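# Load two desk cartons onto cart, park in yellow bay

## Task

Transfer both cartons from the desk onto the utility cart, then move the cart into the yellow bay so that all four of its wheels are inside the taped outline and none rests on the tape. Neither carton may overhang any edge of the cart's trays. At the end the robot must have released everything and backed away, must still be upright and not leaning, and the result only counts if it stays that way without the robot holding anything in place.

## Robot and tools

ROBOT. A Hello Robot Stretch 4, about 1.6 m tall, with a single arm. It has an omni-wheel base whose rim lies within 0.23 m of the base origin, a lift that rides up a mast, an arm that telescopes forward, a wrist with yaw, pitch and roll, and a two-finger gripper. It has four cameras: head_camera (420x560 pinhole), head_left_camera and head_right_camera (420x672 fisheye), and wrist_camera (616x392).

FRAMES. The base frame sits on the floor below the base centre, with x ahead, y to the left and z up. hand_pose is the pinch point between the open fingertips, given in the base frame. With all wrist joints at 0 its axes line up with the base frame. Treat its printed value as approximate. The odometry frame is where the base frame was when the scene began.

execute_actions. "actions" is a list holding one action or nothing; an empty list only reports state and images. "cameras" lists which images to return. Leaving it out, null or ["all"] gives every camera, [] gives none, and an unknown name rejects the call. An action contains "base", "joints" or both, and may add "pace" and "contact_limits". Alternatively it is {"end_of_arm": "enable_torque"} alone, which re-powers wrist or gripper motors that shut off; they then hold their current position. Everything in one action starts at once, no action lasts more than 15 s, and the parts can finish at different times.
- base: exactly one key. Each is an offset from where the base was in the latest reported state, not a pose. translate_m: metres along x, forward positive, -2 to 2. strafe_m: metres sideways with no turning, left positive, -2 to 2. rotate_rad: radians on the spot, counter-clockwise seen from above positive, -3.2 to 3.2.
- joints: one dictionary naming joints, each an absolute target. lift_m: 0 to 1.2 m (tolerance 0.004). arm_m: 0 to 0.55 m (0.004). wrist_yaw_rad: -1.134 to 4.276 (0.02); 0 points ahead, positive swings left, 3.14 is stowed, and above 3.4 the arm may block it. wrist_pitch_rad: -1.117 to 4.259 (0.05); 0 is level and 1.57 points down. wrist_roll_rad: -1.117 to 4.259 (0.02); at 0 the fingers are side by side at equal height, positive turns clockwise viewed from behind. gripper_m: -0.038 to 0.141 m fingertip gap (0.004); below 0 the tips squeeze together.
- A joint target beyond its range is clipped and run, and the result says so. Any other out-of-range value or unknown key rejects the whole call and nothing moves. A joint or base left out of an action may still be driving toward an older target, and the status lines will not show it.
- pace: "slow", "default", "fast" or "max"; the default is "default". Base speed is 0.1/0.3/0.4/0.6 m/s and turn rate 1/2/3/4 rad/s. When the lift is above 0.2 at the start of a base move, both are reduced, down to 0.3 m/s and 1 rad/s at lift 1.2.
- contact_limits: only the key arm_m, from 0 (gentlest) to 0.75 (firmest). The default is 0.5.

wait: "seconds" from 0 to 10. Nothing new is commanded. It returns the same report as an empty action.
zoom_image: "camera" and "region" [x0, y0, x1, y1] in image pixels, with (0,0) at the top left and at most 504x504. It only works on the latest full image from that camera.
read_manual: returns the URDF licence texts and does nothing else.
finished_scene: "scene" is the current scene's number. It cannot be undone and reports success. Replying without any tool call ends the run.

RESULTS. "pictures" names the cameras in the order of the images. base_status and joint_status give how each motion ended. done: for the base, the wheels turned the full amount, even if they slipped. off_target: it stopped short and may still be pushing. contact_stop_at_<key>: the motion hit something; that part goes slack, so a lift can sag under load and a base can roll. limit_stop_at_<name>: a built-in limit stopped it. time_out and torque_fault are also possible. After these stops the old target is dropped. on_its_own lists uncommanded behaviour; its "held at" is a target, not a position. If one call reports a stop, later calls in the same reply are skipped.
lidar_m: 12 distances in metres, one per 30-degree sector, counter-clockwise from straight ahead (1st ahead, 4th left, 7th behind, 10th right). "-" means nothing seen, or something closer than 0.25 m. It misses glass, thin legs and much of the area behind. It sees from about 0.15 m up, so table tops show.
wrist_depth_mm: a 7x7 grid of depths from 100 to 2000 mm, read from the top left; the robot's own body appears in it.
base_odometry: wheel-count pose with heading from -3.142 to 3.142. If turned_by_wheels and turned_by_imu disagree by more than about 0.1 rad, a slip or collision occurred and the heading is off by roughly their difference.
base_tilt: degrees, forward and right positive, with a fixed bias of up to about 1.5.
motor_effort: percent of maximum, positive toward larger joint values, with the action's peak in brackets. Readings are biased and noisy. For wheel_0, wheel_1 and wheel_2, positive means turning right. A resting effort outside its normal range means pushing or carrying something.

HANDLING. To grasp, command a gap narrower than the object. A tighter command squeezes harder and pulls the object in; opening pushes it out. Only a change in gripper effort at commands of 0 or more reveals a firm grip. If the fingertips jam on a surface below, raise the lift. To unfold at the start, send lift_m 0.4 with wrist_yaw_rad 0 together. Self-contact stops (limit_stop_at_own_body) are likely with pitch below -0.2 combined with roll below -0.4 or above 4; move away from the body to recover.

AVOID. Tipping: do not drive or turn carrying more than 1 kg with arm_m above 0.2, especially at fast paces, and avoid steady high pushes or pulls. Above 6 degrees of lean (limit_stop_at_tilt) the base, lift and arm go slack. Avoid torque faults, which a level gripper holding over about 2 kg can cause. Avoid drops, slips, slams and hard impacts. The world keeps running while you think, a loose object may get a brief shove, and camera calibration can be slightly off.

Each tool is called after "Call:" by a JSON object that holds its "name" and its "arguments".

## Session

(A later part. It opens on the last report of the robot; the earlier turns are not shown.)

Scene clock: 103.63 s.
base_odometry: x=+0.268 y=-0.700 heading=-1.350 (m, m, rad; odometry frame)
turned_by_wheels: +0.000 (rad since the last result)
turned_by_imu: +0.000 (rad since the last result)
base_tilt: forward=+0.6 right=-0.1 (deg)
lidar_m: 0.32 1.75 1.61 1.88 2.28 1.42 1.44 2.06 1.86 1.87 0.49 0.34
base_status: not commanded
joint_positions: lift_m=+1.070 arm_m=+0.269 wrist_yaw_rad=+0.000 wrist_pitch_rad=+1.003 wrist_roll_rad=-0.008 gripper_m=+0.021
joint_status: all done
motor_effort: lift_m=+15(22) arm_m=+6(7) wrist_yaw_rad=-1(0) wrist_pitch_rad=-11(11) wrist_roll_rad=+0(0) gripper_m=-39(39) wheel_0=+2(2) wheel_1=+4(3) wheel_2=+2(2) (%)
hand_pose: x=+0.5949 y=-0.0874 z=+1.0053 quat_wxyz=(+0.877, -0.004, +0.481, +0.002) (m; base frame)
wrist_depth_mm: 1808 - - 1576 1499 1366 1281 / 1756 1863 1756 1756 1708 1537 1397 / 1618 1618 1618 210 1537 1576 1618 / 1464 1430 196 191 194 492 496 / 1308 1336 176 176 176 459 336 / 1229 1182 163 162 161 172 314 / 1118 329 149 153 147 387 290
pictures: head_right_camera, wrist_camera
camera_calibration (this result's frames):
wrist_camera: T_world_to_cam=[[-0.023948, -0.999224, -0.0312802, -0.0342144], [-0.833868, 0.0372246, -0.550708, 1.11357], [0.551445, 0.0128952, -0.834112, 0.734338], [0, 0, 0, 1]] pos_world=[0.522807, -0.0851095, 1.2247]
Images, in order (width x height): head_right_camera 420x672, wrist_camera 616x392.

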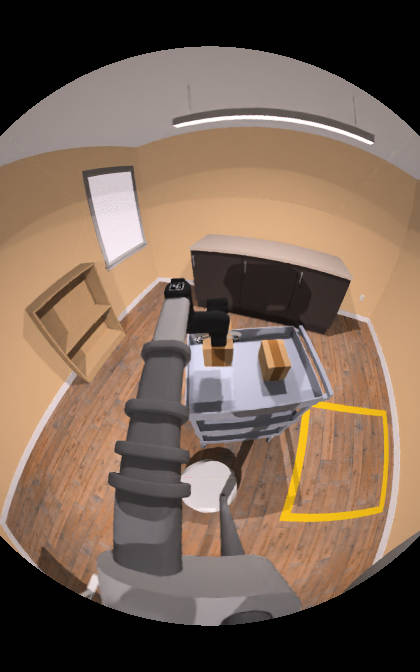

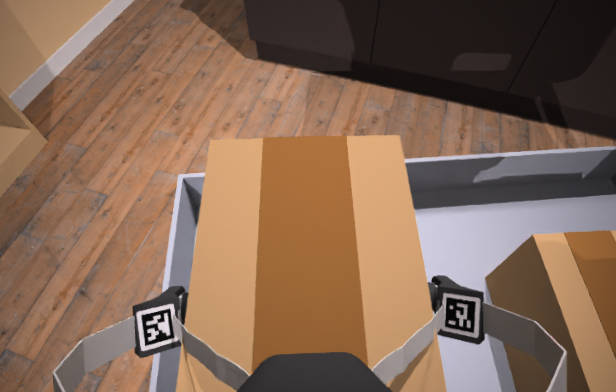

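Call:
{"name": "execute_actions", "arguments": {"actions": [{"base":{"strafe_m":-0.025},"joints":{"lift_m":0.94}}], "cameras": ["wrist_camera"]}}

Call:
{"name": "execute_actions", "arguments": {"actions": [{"joints":{"gripper_m":0.141,"lift_m":0.946}}], "cameras": []}}

Call:
{"name": "execute_actions", "arguments": {"actions": [{"joints":{"lift_m":1.1},"pace":"fast"}], "cameras": []}}

Call:
{"name": "execute_actions", "arguments": {"actions": [{"base":{"strafe_m":-0.47},"joints":{"gripper_m":0.1,"arm_m":0.42,"wrist_pitch_rad":1.5},"pace":"fast"}]}}

Scene clock: 109.53 s.
base_odometry: x=+0.243 y=-0.705 heading=-1.350 (m, m, rad; odometry frame)
turned_by_wheels: +0.000 (rad since the last result)
turned_by_imu: -0.001 (rad since the last result)
base_tilt: forward=+0.5 right=-0.1 (deg)
lidar_m: 0.31 1.78 1.64 1.90 2.31 1.44 1.45 2.03 1.84 1.86 0.49 0.35
base_status: done
joint_positions: lift_m=+0.940 arm_m=+0.269 wrist_yaw_rad=+0.000 wrist_pitch_rad=+1.003 wrist_roll_rad=-0.008 gripper_m=+0.021
joint_status: all done
motor_effort: lift_m=+14(16) arm_m=+6(6) wrist_yaw_rad=+1(1) wrist_pitch_rad=-11(9) wrist_roll_rad=+0(0) gripper_m=-38(36) wheel_0=-1(7) wheel_1=+1(12) wheel_2=+0(1) (%)
hand_pose: x=+0.5948 y=-0.0874 z=+0.8753 quat_wxyz=(+0.877, -0.004, +0.481, +0.002) (m; base frame)
wrist_depth_mm: 1808 1863 1808 1618 1464 1336 1229 / 1618 1661 1618 362 370 362 370 / 1464 364 364 210 382 387 387 / 1308 343 196 191 195 353 281 / 1160 320 177 175 175 320 274 / 260 279 163 162 162 171 268 / 217 266 149 152 147 271 255
pictures: wrist_camera
camera_calibration (this result's frames):
wrist_camera: T_world_to_cam=[[-0.0242286, -0.999217, -0.0312771, -0.0381599], [-0.833926, 0.0374555, -0.550604, 1.04191], [0.551344, 0.0127425, -0.834181, 0.626044], [0, 0, 0, 1]] pos_world=[0.522784, -0.0851325, 1.09472]
Images, in order (width x height): wrist_camera 616x392.

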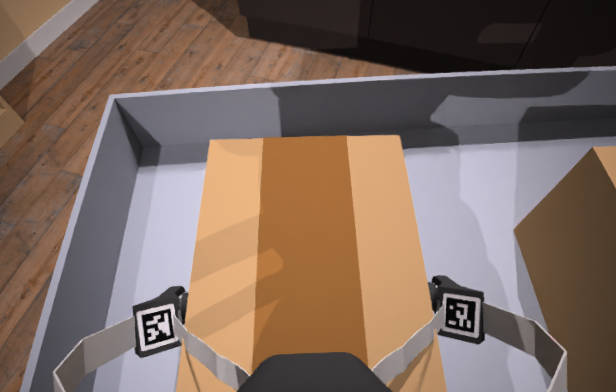

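Scene clock: 111.73 s.
base_odometry: x=+0.243 y=-0.705 heading=-1.350 (m, m, rad; odometry frame)
turned_by_wheels: +0.000 (rad since the last result)
turned_by_imu: -0.001 (rad since the last result)
base_tilt: forward=+0.5 right=-0.1 (deg)
lidar_m: 0.32 1.76 1.62 1.89 2.32 1.43 1.44 2.02 1.83 1.86 0.49 0.34
base_status: not commanded
joint_positions: lift_m=+0.946 arm_m=+0.269 wrist_yaw_rad=+0.000 wrist_pitch_rad=+1.001 wrist_roll_rad=-0.008 gripper_m=+0.141
joint_status: all done
motor_effort: lift_m=+23(26) arm_m=+6(6) wrist_yaw_rad=+1(2) wrist_pitch_rad=-3(11) wrist_roll_rad=+1(1) gripper_m=+1(39) wheel_0=-1(1) wheel_1=+1(1) wheel_2=+0(0) (%)
hand_pose: x=+0.5955 y=-0.0875 z=+0.8810 quat_wxyz=(+0.877, -0.004, +0.480, +0.002) (m; base frame)
wrist_depth_mm: 1808 1921 1756 1618 1464 1336 1229 / 1661 1661 1618 1618 368 375 382 / 1499 366 384 384 392 392 397 / 1336 353 234 224 347 359 282 / 1182 325 212 204 210 325 274 / 668 276 190 186 189 207 276 / 250 276 176 138 174 278 271
pictures: none
No camera images: the call's "cameras" was empty. Leave "cameras" out to get every camera's image.

Scene clock: 113.13 s.
base_odometry: x=+0.243 y=-0.705 heading=-1.350 (m, m, rad; odometry frame)
turned_by_wheels: +0.000 (rad since the last result)
turned_by_imu: +0.000 (rad since the last result)
base_tilt: forward=+0.5 right=-0.2 (deg)
lidar_m: 0.31 1.77 1.64 1.90 2.33 1.43 1.44 2.04 1.85 1.83 0.48 0.34
base_status: not commanded
joint_positions: lift_m=+1.100 arm_m=+0.269 wrist_yaw_rad=+0.000 wrist_pitch_rad=+1.001 wrist_roll_rad=-0.008 gripper_m=+0.141
joint_status: all done
motor_effort: lift_m=+24(25) arm_m=+6(6) wrist_yaw_rad=+1(2) wrist_pitch_rad=-5(5) wrist_roll_rad=+1(0) gripper_m=+1(0) wheel_0=+0(1) wheel_1=+1(0) wheel_2=+0(0) (%)
hand_pose: x=+0.5953 y=-0.0874 z=+1.0348 quat_wxyz=(+0.877, -0.004, +0.480, +0.002) (m; base frame)
wrist_depth_mm: 1808 - - 1576 1430 1336 1255 / 1808 1863 1863 1808 1708 1499 1397 / 1618 1708 1708 1618 1618 1661 1576 / 1537 1499 525 521 525 521 521 / 1397 1366 500 370 496 492 364 / 1255 1205 439 338 439 325 332 / 1160 421 421 138 415 392 310
pictures: none
No camera images: the call's "cameras" was empty. Leave "cameras" out to get every camera's image.

Scene clock: 115.87 s.
base_odometry: x=-0.215 y=-0.809 heading=-1.350 (m, m, rad; odometry frame)
turned_by_wheels: +0.000 (rad since the last result)
turned_by_imu: -0.002 (rad since the last result)
base_tilt: forward=+0.5 right=-0.1 (deg)
lidar_m: 0.34 0.34 0.49 2.34 1.79 1.59 1.95 1.56 1.40 1.42 1.71 0.37
base_status: done
joint_positions: lift_m=+1.100 arm_m=+0.419 wrist_yaw_rad=+0.000 wrist_pitch_rad=+1.500 wrist_roll_rad=-0.008 gripper_m=+0.100
joint_status: all done
motor_effort: lift_m=+23(24) arm_m=+6(8) wrist_yaw_rad=+0(1) wrist_pitch_rad=-1(1) wrist_roll_rad=+0(0) gripper_m=-3(2) wheel_0=-2(9) wheel_1=+3(9) wheel_2=+0(0) (%)
hand_pose: x=+0.6101 y=-0.0874 z=+0.9901 quat_wxyz=(+0.732, -0.003, +0.682, +0.003) (m; base frame)
wrist_depth_mm: 1255 1281 1255 1255 1255 1255 1255 / 421 415 427 1229 1255 1255 1255 / 427 430 427 1229 1229 1229 1229 / 424 424 424 676 1205 1229 1205 / 300 353 418 741 1205 1205 1229 / 298 345 202 427 193 1205 1182 / 296 310 407 139 1182 1182 1182
pictures: head_camera, head_left_camera, head_right_camera, wrist_camera
camera_calibration (this result's frames):
wrist_camera: T_world_to_cam=[[-0.0360885, -0.999221, -0.0159463, -0.0421395], [-0.995543, 0.0373377, -0.0865971, 0.757082], [0.0871251, 0.01275, -0.996116, 1.15694], [0, 0, 0, 1]] pos_world=[0.651389, -0.0851254, 1.21734]
Images, in order (width x height): head_camera 420x560, head_left_camera 420x672, head_right_camera 420x672, wrist_camera 616x392.

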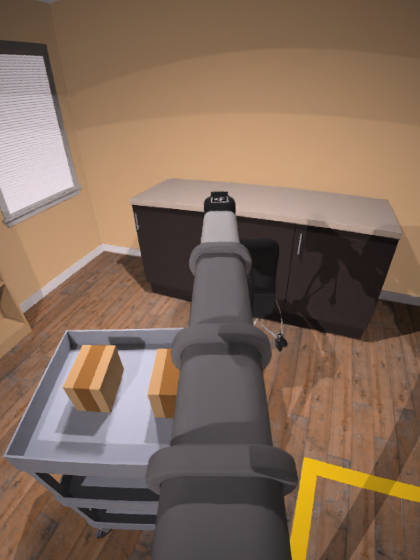

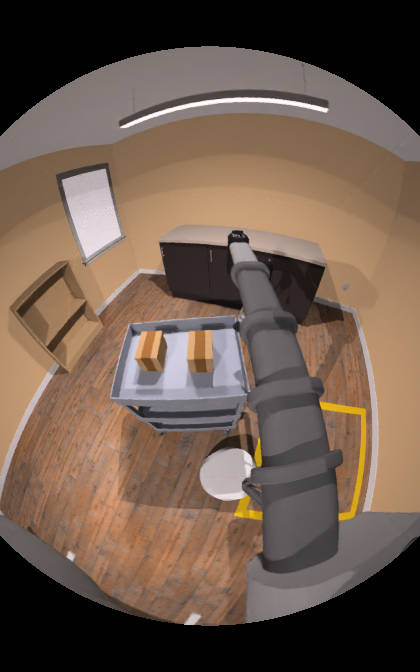

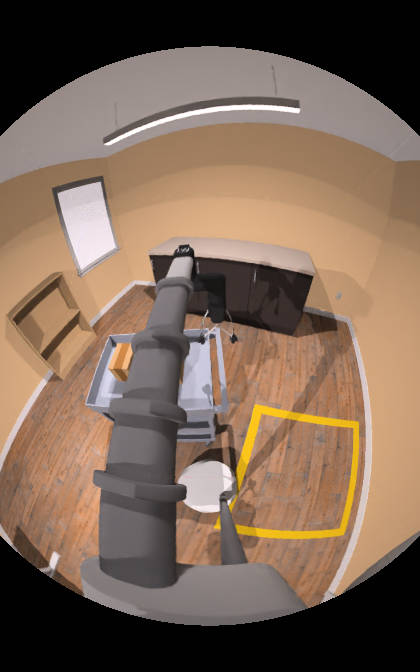

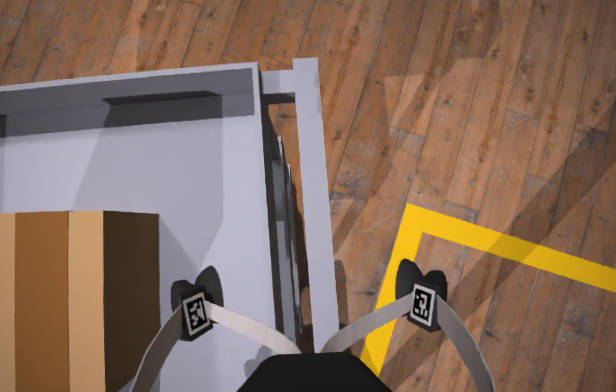

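Call:
{"name": "execute_actions", "arguments": {"actions": [{"joints":{"lift_m":0.945}}], "cameras": ["wrist_camera"]}}

Call:
{"name": "execute_actions", "arguments": {"actions": [{"joints":{"gripper_m":0.0}}], "cameras": ["wrist_camera"]}}

Call:
{"name": "execute_actions", "arguments": {"actions": [{"base":{"rotate_rad":-0.3},"pace":"slow"}], "cameras": ["head_left_camera"]}}

Scene clock: 124.67 s.
base_odometry: x=-0.215 y=-0.809 heading=-1.350 (m, m, rad; odometry frame)
turned_by_wheels: +0.000 (rad since the last result)
turned_by_imu: -0.001 (rad since the last result)
base_tilt: forward=+0.5 right=-0.1 (deg)
lidar_m: 0.34 0.34 0.49 2.35 1.80 1.59 1.96 1.57 1.39 1.42 1.72 0.35
base_status: not commanded
joint_positions: lift_m=+0.945 arm_m=+0.419 wrist_yaw_rad=+0.000 wrist_pitch_rad=+1.500 wrist_roll_rad=-0.008 gripper_m=+0.100
joint_status: all done
motor_effort: lift_m=+13(21) arm_m=+6(6) wrist_yaw_rad=+0(0) wrist_pitch_rad=-1(1) wrist_roll_rad=+0(1) gripper_m=-1(1) wheel_0=-2(2) wheel_1=+3(2) wheel_2=+0(0) (%)
hand_pose: x=+0.6101 y=-0.0874 z=+0.8359 quat_wxyz=(+0.732, -0.003, +0.682, +0.003) (m; base frame)
wrist_depth_mm: 268 277 253 233 1098 1098 1098 / 276 276 274 204 1078 1078 1078 / 271 272 272 530 1078 1078 1060 / 268 270 268 200 1060 1060 1060 / 237 265 266 198 1078 1060 1042 / 235 263 195 512 193 1042 1060 / 232 260 259 139 1042 1025 1042
pictures: wrist_camera
camera_calibration (this result's frames):
wrist_camera: T_world_to_cam=[[-0.0360884, -0.999221, -0.0159462, -0.0445982], [-0.995544, 0.0373375, -0.086597, 0.743733], [0.087125, 0.01275, -0.996116, 1.00335], [0, 0, 0, 1]] pos_world=[0.651392, -0.0851254, 1.06315]
Images, in order (width x height): wrist_camera 616x392.

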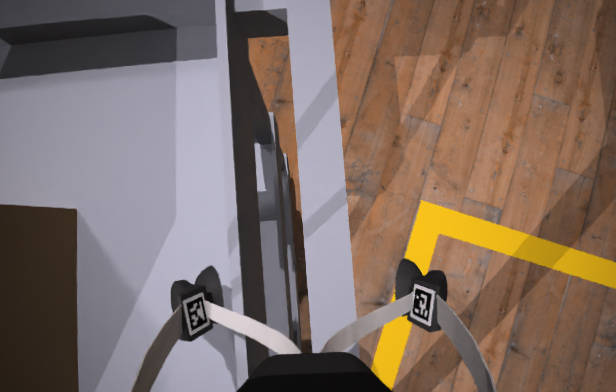

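Scene clock: 126.47 s.
base_odometry: x=-0.215 y=-0.808 heading=-1.349 (m, m, rad; odometry frame)
turned_by_wheels: +0.001 (rad since the last result)
turned_by_imu: +0.000 (rad since the last result)
base_tilt: forward=+0.5 right=-0.1 (deg)
lidar_m: 0.33 0.35 0.49 2.33 1.79 1.59 1.95 1.58 1.40 1.42 1.71 0.33
base_status: not commanded
joint_positions: lift_m=+0.944 arm_m=+0.419 wrist_yaw_rad=+0.002 wrist_pitch_rad=+1.500 wrist_roll_rad=-0.009 gripper_m=+0.001
joint_status: all done
motor_effort: lift_m=+25(25) arm_m=+6(6) wrist_yaw_rad=-5(4) wrist_pitch_rad=-1(1) wrist_roll_rad=+1(1) gripper_m=-41(43) wheel_0=+3(3) wheel_1=+2(2) wheel_2=+3(2) (%)
hand_pose: x=+0.6105 y=-0.0874 z=+0.8349 quat_wxyz=(+0.732, -0.004, +0.682, +0.004) (m; base frame)
wrist_depth_mm: 270 267 266 196 1078 1078 1060 / 266 266 265 195 1078 1060 1060 / 263 265 262 517 1060 1078 1060 / 260 262 259 517 1060 1042 1042 / 228 258 257 278 1025 1042 1025 / 225 256 187 544 185 1025 1025 / 222 161 253 237 1025 1025 1025
pictures: wrist_camera
camera_calibration (this result's frames):
wrist_camera: T_world_to_cam=[[-0.0341155, -0.999291, -0.0159345, -0.0457901], [-0.995573, 0.0353771, -0.087075, 0.744213], [0.087577, 0.0128934, -0.996074, 1.00207], [0, 0, 0, 1]] pos_world=[0.651598, -0.0850058, 1.06221]
Images, in order (width x height): wrist_camera 616x392.

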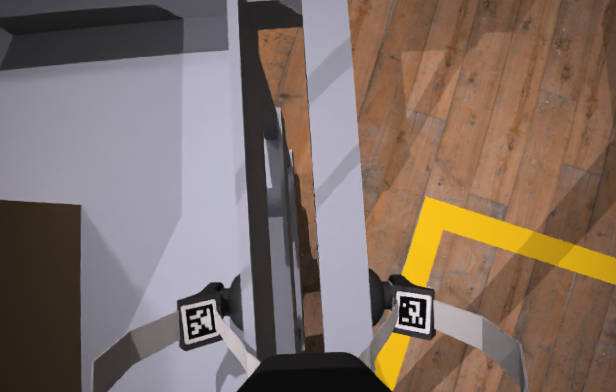

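Scene clock: 127.83 s.
base_odometry: x=-0.215 y=-0.808 heading=-1.649 (m, m, rad; odometry frame)
turned_by_wheels: -0.300 (rad since the last result)
turned_by_imu: -0.298 (rad since the last result)
base_tilt: forward=+0.5 right=-0.2 (deg)
lidar_m: 0.33 0.33 0.45 2.05 2.48 1.64 1.95 1.91 1.44 1.40 1.49 0.37
base_status: done
joint_positions: lift_m=+0.944 arm_m=+0.419 wrist_yaw_rad=+0.002 wrist_pitch_rad=+1.499 wrist_roll_rad=-0.011 gripper_m=+0.001
joint_status: not commanded
motor_effort: lift_m=+25(25) arm_m=+6(7) wrist_yaw_rad=-6(16) wrist_pitch_rad=+1(17) wrist_roll_rad=+6(19) gripper_m=-35(45) wheel_0=+0(23) wheel_1=+3(15) wheel_2=+2(17) (%)
hand_pose: x=+0.6107 y=-0.0874 z=+0.8349 quat_wxyz=(+0.732, -0.005, +0.681, +0.004) (m; base frame)
wrist_depth_mm: 255 271 260 213 1098 1098 1098 / 273 273 272 202 1098 1098 1078 / 270 271 270 525 1078 1078 1078 / 267 267 267 521 1042 1060 1060 / 222 263 264 580 1042 1060 1042 / 216 262 193 508 190 1042 1042 / 213 207 257 191 1025 1042 1025
pictures: head_left_camera
Images, in order (width x height): head_left_camera 420x672.

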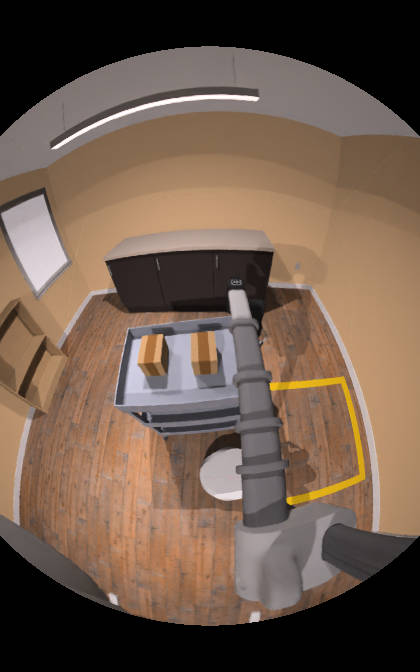

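Follows rigidly.

Call:
{"name": "execute_actions", "arguments": {"actions": [{"base":{"rotate_rad":-0.5},"pace":"slow"}], "cameras": ["head_left_camera"]}}

Call:
{"name": "execute_actions", "arguments": {"actions": [{"base":{"strafe_m":-0.7}}]}}

Scene clock: 132.13 s.
base_odometry: x=-0.215 y=-0.808 heading=-2.150 (m, m, rad; odometry frame)
turned_by_wheels: -0.501 (rad since the last result)
turned_by_imu: -0.499 (rad since the last result)
base_tilt: forward=+0.6 right=-0.1 (deg)
lidar_m: 0.34 0.35 0.49 2.10 2.06 2.50 2.15 1.57 1.85 1.43 1.38 0.39
base_status: done
joint_positions: lift_m=+0.944 arm_m=+0.419 wrist_yaw_rad=-0.003 wrist_pitch_rad=+1.499 wrist_roll_rad=-0.005 gripper_m=+0.001
joint_status: not commanded
motor_effort: lift_m=+25(25) arm_m=+5(6) wrist_yaw_rad=+8(21) wrist_pitch_rad=+2(12) wrist_roll_rad=-9(18) gripper_m=-39(38) wheel_0=-5(25) wheel_1=-1(13) wheel_2=-3(19) (%)
hand_pose: x=+0.6105 y=-0.0875 z=+0.8349 quat_wxyz=(+0.732, -0.001, +0.681, +0.001) (m; base frame)
wrist_depth_mm: 273 274 274 204 1118 1098 1078 / 273 271 272 1078 1098 1078 1098 / 270 268 268 521 1060 1078 1060 / 251 266 266 283 1060 1042 1060 / 224 263 263 585 1060 1042 1042 / 222 260 191 559 191 1025 1042 / 220 257 258 217 1042 1025 1042
pictures: head_left_camera
Images, in order (width x height): head_left_camera 420x672.

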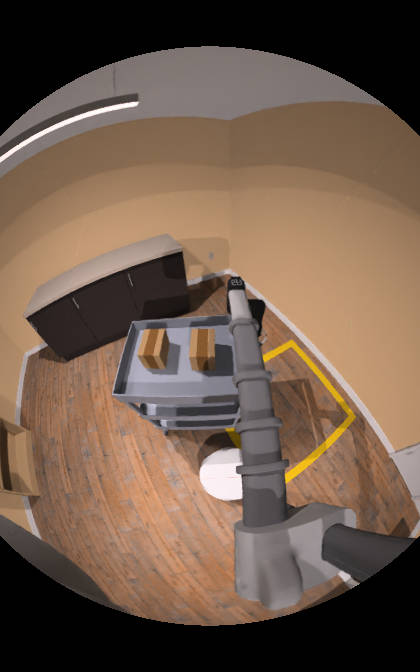

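Scene clock: 135.80 s.
base_odometry: x=-0.801 y=-0.426 heading=-2.150 (m, m, rad; odometry frame)
turned_by_wheels: +0.000 (rad since the last result)
turned_by_imu: -0.001 (rad since the last result)
base_tilt: forward=+0.5 right=+0.0 (deg)
lidar_m: 0.36 0.40 0.64 2.74 2.74 1.78 1.30 1.30 1.02 0.80 0.77 0.82
base_status: done
joint_positions: lift_m=+0.944 arm_m=+0.419 wrist_yaw_rad=-0.006 wrist_pitch_rad=+1.493 wrist_roll_rad=+0.000 gripper_m=+0.001
joint_status: not commanded
on_its_own: wrist_yaw_rad is at rest, and its effort (+17) is outside its rest range (-13 to +13); wrist_roll_rad is at rest, and its effort (-24) is outside its rest range (-13 to +13)
motor_effort: lift_m=+25(25) arm_m=+5(5) wrist_yaw_rad=+17(18) wrist_pitch_rad=+19(22) wrist_roll_rad=-24(25) gripper_m=-36(37) wheel_0=-1(18) wheel_1=-2(10) wheel_2=+0(8) (%)
hand_pose: x=+0.6119 y=-0.0875 z=+0.8351 quat_wxyz=(+0.734, +0.002, +0.679, -0.002) (m; base frame)
wrist_depth_mm: 279 279 278 267 750 627 480 / 277 276 274 394 866 691 525 / 231 272 272 525 1060 788 585 / 219 268 268 521 1042 917 654 / 226 265 265 580 1042 1042 732 / 231 262 193 508 191 1042 842 / 237 258 258 191 1042 1008 946
pictures: head_camera, head_left_camera, head_right_camera, wrist_camera
camera_calibration (this result's frames):
wrist_camera: T_world_to_cam=[[-0.0506089, -0.998576, -0.0168652, -0.0349712], [-0.994266, 0.0519689, -0.0934561, 0.751655], [0.0941995, 0.0120388, -0.995481, 0.997473], [0, 0, 0, 1]] pos_world=[0.651614, -0.0859924, 1.06262]
Images, in order (width x height): head_camera 420x560, head_left_camera 420x672, head_right_camera 420x672, wrist_camera 616x392.

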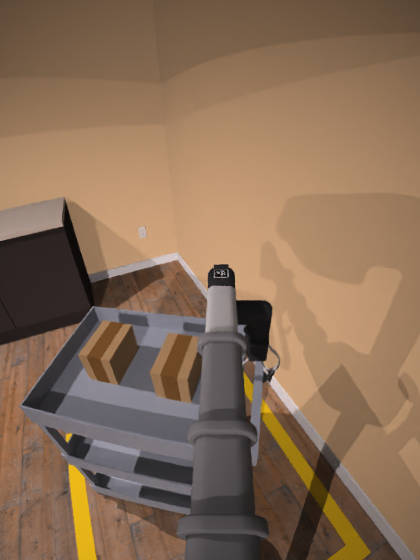

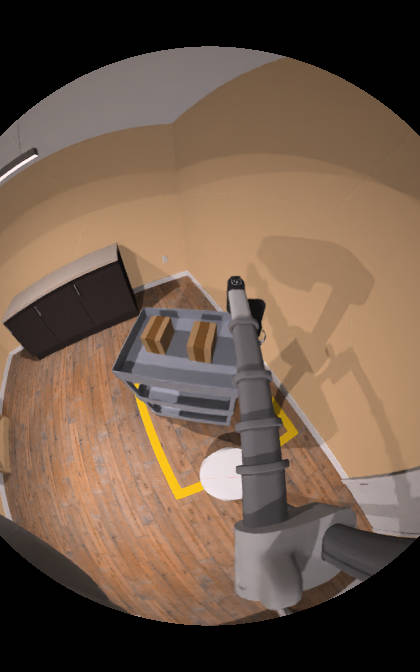

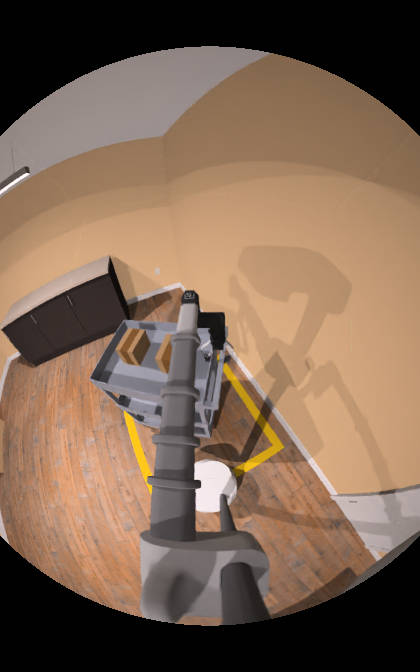

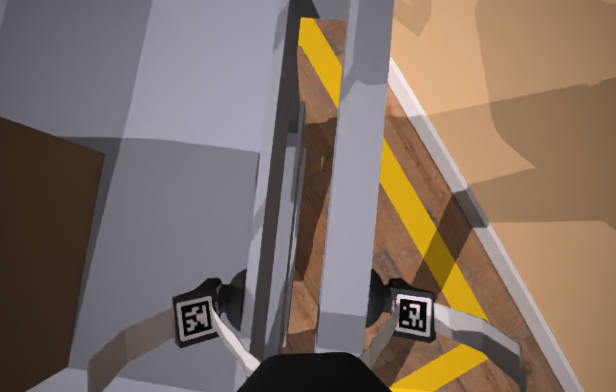

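Call:
{"name": "execute_actions", "arguments": {"actions": [{"base":{"strafe_m":-0.09},"joints":{"arm_m":0.34,"wrist_roll_rad":-0.25},"pace":"slow"}], "cameras": ["head_camera","wrist_camera"]}}

Scene clock: 144.30 s.
base_odometry: x=-0.877 y=-0.377 heading=-2.151 (m, m, rad; odometry frame)
turned_by_wheels: -0.001 (rad since the last result)
turned_by_imu: -0.003 (rad since the last result)
base_tilt: forward=+0.5 right=-0.1 (deg)
lidar_m: 0.28 0.31 0.45 2.83 2.93 1.71 1.28 1.55 0.94 0.70 0.69 0.30
base_status: done
joint_positions: lift_m=+0.944 arm_m=+0.341 wrist_yaw_rad=-0.006 wrist_pitch_rad=+1.495 wrist_roll_rad=-0.241 gripper_m=+0.001
joint_status: all done
on_its_own: wrist_yaw_rad is at rest, and its effort (+18) is outside its rest range (-13 to +13); wrist_roll_rad is at rest, and its effort (-27) is outside its rest range (-13 to +13)
motor_effort: lift_m=+25(25) arm_m=-8(10) wrist_yaw_rad=+18(28) wrist_pitch_rad=+12(39) wrist_roll_rad=-27(46) gripper_m=-37(37) wheel_0=-4(7) wheel_1=-6(8) wheel_2=-1(4) (%)
hand_pose: x=+0.5335 y=-0.0876 z=+0.8350 quat_wxyz=(+0.728, -0.086, +0.675, +0.079) (m; base frame)
wrist_depth_mm: 274 274 277 278 208 627 462 / 196 272 273 274 204 668 484 / 200 267 271 525 202 715 517 / 213 266 267 854 991 768 544 / 229 263 264 831 1060 842 580 / 242 259 192 831 193 788 609 / 256 256 257 193 1025 960 647
pictures: head_camera, wrist_camera
camera_calibration (this result's frames):
wrist_camera: T_world_to_cam=[[0.188221, -0.982126, 0.00131125, -0.180108], [-0.978118, -0.187573, -0.090014, 0.64127], [0.088651, 0.0156599, -0.99594, 1.00847], [0, 0, 0, 1]] pos_world=[0.571736, -0.0723961, 1.06233]
Images, in order (width x height): head_camera 420x560, wrist_camera 616x392.

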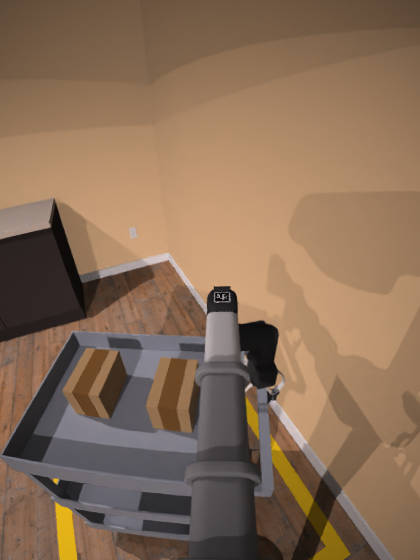

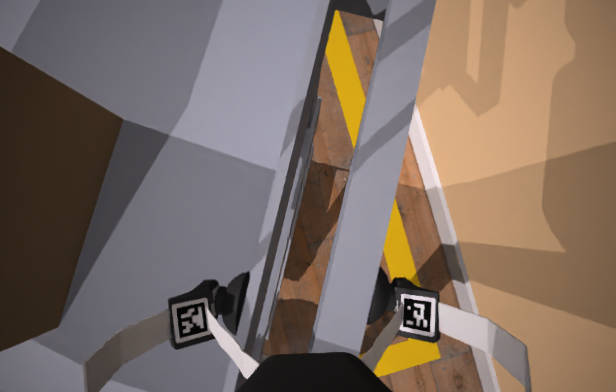

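Call:
{"name": "execute_actions", "arguments": {"actions": [{"joints":{"gripper_m":0.11}}], "cameras": []}}

Call:
{"name": "execute_actions", "arguments": {"actions": [{"joints":{"lift_m":1.03},"pace":"fast"}], "cameras": []}}

Call:
{"name": "execute_actions", "arguments": {"actions": [{"base":{"translate_m":-0.45},"joints":{"arm_m":0},"pace":"fast"}], "cameras": []}}

Call:
{"name": "execute_actions", "arguments": {"actions": [{"base":{"strafe_m":0.5},"joints":{"lift_m":0.3,"wrist_pitch_rad":0.3,"wrist_roll_rad":0},"pace":"fast"}]}}

Scene clock: 151.73 s.
base_odometry: x=-0.877 y=-0.376 heading=-2.151 (m, m, rad; odometry frame)
turned_by_wheels: +0.000 (rad since the last result)
turned_by_imu: -0.001 (rad since the last result)
base_tilt: forward=+0.5 right=-0.1 (deg)
lidar_m: 0.28 0.31 0.45 2.83 2.93 1.68 1.27 1.58 0.94 0.71 0.69 0.30
base_status: not commanded
joint_positions: lift_m=+0.945 arm_m=+0.341 wrist_yaw_rad=+0.000 wrist_pitch_rad=+1.500 wrist_roll_rad=-0.250 gripper_m=+0.110
joint_status: all done
motor_effort: lift_m=+19(25) arm_m=-7(8) wrist_yaw_rad=+1(19) wrist_pitch_rad=-1(12) wrist_roll_rad=-2(27) gripper_m=-1(38) wheel_0=-2(4) wheel_1=-4(6) wheel_2=-1(1) (%)
hand_pose: x=+0.5325 y=-0.0874 z=+0.8354 quat_wxyz=(+0.726, -0.091, +0.676, +0.085) (m; base frame)
wrist_depth_mm: 274 276 277 277 208 640 469 / 185 272 272 274 205 668 492 / 196 270 271 273 202 715 521 / 209 266 267 1060 200 778 549 / 224 264 265 891 1042 820 580 / 242 260 195 1025 195 809 609 / 258 256 258 141 1042 891 640
pictures: none
No camera images: the call's "cameras" was empty. Leave "cameras" out to get every camera's image.

Scene clock: 152.83 s.
base_odometry: x=-0.877 y=-0.376 heading=-2.151 (m, m, rad; odometry frame)
turned_by_wheels: +0.000 (rad since the last result)
turned_by_imu: +0.000 (rad since the last result)
base_tilt: forward=+0.5 right=-0.1 (deg)
lidar_m: 0.28 0.31 0.46 2.83 2.94 1.70 1.26 1.54 0.94 0.71 0.69 0.31
base_status: not commanded
joint_positions: lift_m=+1.030 arm_m=+0.341 wrist_yaw_rad=+0.000 wrist_pitch_rad=+1.500 wrist_roll_rad=-0.250 gripper_m=+0.110
joint_status: all done
motor_effort: lift_m=+23(22) arm_m=-7(7) wrist_yaw_rad=+1(1) wrist_pitch_rad=-1(1) wrist_roll_rad=-1(2) gripper_m=-3(2) wheel_0=-2(2) wheel_1=-4(4) wheel_2=-1(1) (%)
hand_pose: x=+0.5324 y=-0.0874 z=+0.9201 quat_wxyz=(+0.726, -0.091, +0.676, +0.085) (m; base frame)
wrist_depth_mm: 362 362 364 338 778 640 469 / 237 357 362 359 878 676 492 / 235 283 357 357 991 723 521 / 232 310 353 355 1160 778 544 / 230 342 349 349 1138 831 580 / 245 342 211 296 198 809 615 / 338 342 342 141 1138 891 647
pictures: none
No camera images: the call's "cameras" was empty. Leave "cameras" out to get every camera's image.

Scene clock: 155.60 s.
base_odometry: x=-0.630 y=+0.000 heading=-2.151 (m, m, rad; odometry frame)
turned_by_wheels: +0.000 (rad since the last result)
turned_by_imu: +0.000 (rad since the last result)
base_tilt: forward=+0.5 right=-0.1 (deg)
lidar_m: 0.73 0.78 2.63 2.76 2.82 1.15 0.86 0.84 1.18 0.91 0.89 0.96
base_status: done
joint_positions: lift_m=+1.030 arm_m=+0.002 wrist_yaw_rad=+0.000 wrist_pitch_rad=+1.500 wrist_roll_rad=-0.250 gripper_m=+0.110
joint_status: all done
motor_effort: lift_m=+23(23) arm_m=-7(7) wrist_yaw_rad=+1(1) wrist_pitch_rad=-3(2) wrist_roll_rad=+0(1) gripper_m=-2(1) wheel_0=-2(6) wheel_1=+0(5) wheel_2=+1(11) (%)
hand_pose: x=+0.1927 y=-0.0874 z=+0.9201 quat_wxyz=(+0.726, -0.091, +0.677, +0.085) (m; base frame)
wrist_depth_mm: 1160 1182 1160 1042 1182 1205 891 / 1138 1182 1182 1160 1182 1182 917 / 1138 1160 1160 1160 1182 1160 976 / 1138 1138 1160 1160 1160 1160 1042 / 1118 1098 917 946 1138 1138 1078 / 1118 1118 211 917 198 1138 1118 / 1098 1118 917 141 1138 1098 1118
pictures: none
No camera images: the call's "cameras" was empty. Leave "cameras" out to get every camera's image.

Scene clock: 158.50 s.
base_odometry: x=-0.212 y=-0.274 heading=-2.151 (m, m, rad; odometry frame)
turned_by_wheels: +0.000 (rad since the last result)
turned_by_imu: +0.002 (rad since the last result)
base_tilt: forward=+0.5 right=-0.1 (deg)
lidar_m: 0.76 2.22 2.40 2.26 2.40 1.43 1.09 1.03 1.72 1.37 1.33 0.80
base_status: done
joint_positions: lift_m=+0.300 arm_m=+0.001 wrist_yaw_rad=+0.000 wrist_pitch_rad=+0.302 wrist_roll_rad=+0.000 gripper_m=+0.110
joint_status: all done
motor_effort: lift_m=+14(22) arm_m=-6(6) wrist_yaw_rad=+1(2) wrist_pitch_rad=-8(10) wrist_roll_rad=+1(5) gripper_m=-1(2) wheel_0=+1(11) wheel_1=-2(11) wheel_2=+1(1) (%)
hand_pose: x=+0.4478 y=-0.0874 z=+0.3927 quat_wxyz=(+0.989, +0.000, +0.151, +0.000) (m; base frame)
wrist_depth_mm: 1576 1756 - - 1618 1255 1025 / 1661 1756 512 504 500 492 488 / 1708 1863 - - 1708 1255 1060 / 1756 1863 1618 1042 1025 1008 1138 / 1205 1205 1042 831 809 788 668 / 904 891 211 609 198 585 597 / 732 691 699 141 683 661 661
pictures: head_camera, head_left_camera, head_right_camera, wrist_camera
camera_calibration (this result's frames):
wrist_camera: T_world_to_cam=[[-0.000606029, -0.998892, -0.0470537, -0.0611467], [-0.282092, 0.0453135, -0.958317, 0.56727], [0.959387, 0.0126927, -0.281807, -0.0950875], [0, 0, 0, 1]] pos_world=[0.251211, -0.0855771, 0.513951]
Images, in order (width x height): head_camera 420x560, head_left_camera 420x672, head_right_camera 420x672, wrist_camera 616x392.

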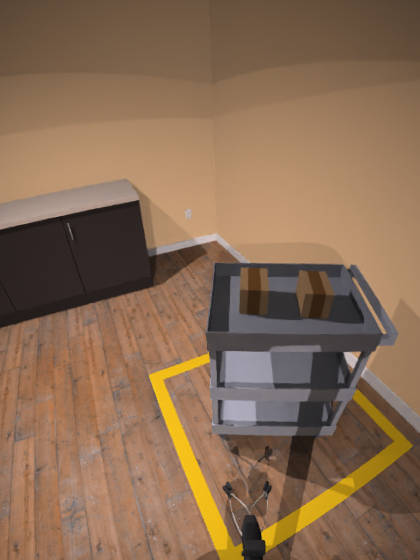

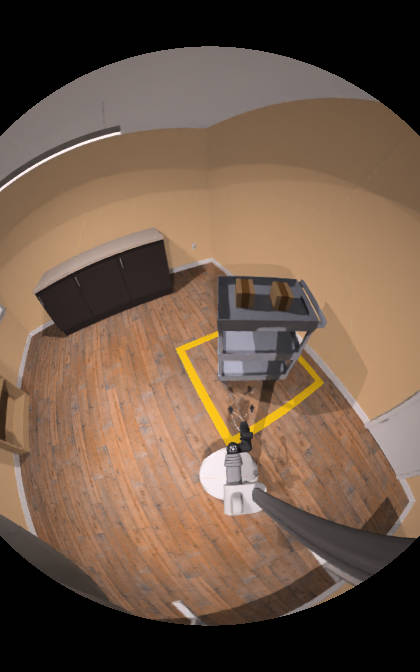

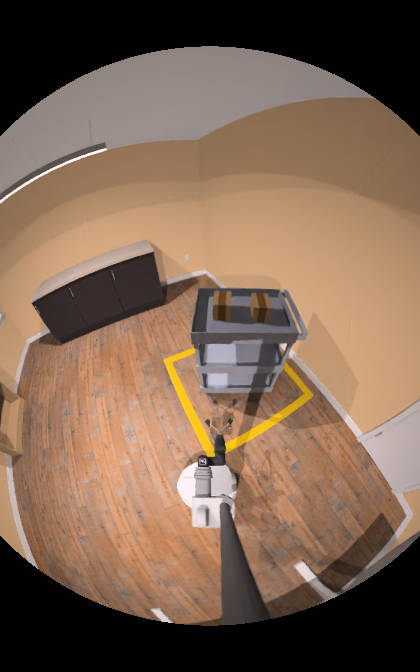

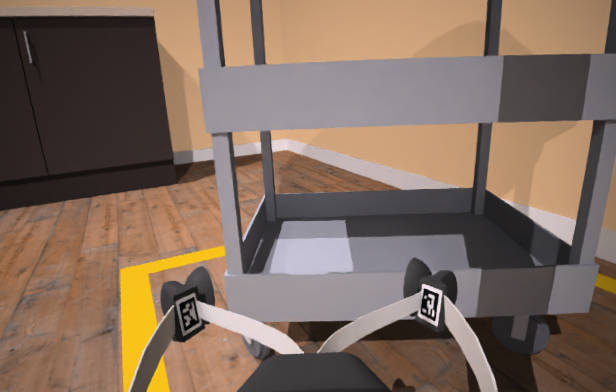

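Call:
{"name": "execute_actions", "arguments": {"actions": [{"base":{"translate_m":-0.3},"joints":{"lift_m":0.1,"wrist_pitch_rad":0},"pace":"max"}], "cameras": ["wrist_camera"]}}

Scene clock: 165.17 s.
base_odometry: x=-0.047 y=-0.023 heading=-2.151 (m, m, rad; odometry frame)
turned_by_wheels: +0.000 (rad since the last result)
turned_by_imu: -0.001 (rad since the last result)
base_tilt: forward=+0.5 right=-0.1 (deg)
lidar_m: 1.06 2.51 2.68 2.24 2.27 1.07 0.81 0.76 0.83 1.49 1.47 1.09
base_status: done
joint_positions: lift_m=+0.100 arm_m=+0.001 wrist_yaw_rad=+0.000 wrist_pitch_rad=+0.002 wrist_roll_rad=+0.000 gripper_m=+0.110
joint_status: all done
motor_effort: lift_m=+15(14) arm_m=-6(6) wrist_yaw_rad=+0(0) wrist_pitch_rad=-7(15) wrist_roll_rad=+2(2) gripper_m=-2(1) wheel_0=-1(7) wheel_1=+1(12) wheel_2=-1(14) (%)
hand_pose: x=+0.4609 y=-0.0874 z=+0.2778 quat_wxyz=(+1.000, +0.000, +0.001, +0.000) (m; base frame)
wrist_depth_mm: - - - 946 960 1042 1205 / - - - - 1808 1397 1205 / 1921 - - 842 831 866 1229 / 1983 - - - 1983 1397 1205 / 1921 - - 842 842 831 1229 / 1182 1160 211 991 199 866 960 / 788 723 741 141 707 654 676
pictures: wrist_camera
camera_calibration (this result's frames):
wrist_camera: T_world_to_cam=[[0.0132428, -0.998891, -0.0451802, -0.0734707], [0.0136571, 0.0453606, -0.998877, 0.335839], [0.999819, 0.012611, 0.0142426, -0.240901], [0, 0, 0, 1]] pos_world=[0.237244, -0.0855851, 0.335574]
Images, in order (width x height): wrist_camera 616x392.

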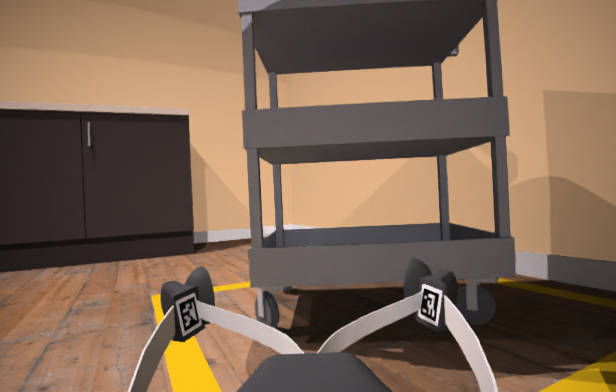

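Call:
{"name": "finished_scene", "arguments": {"scene": 2}}

The scene is finished: the task was done.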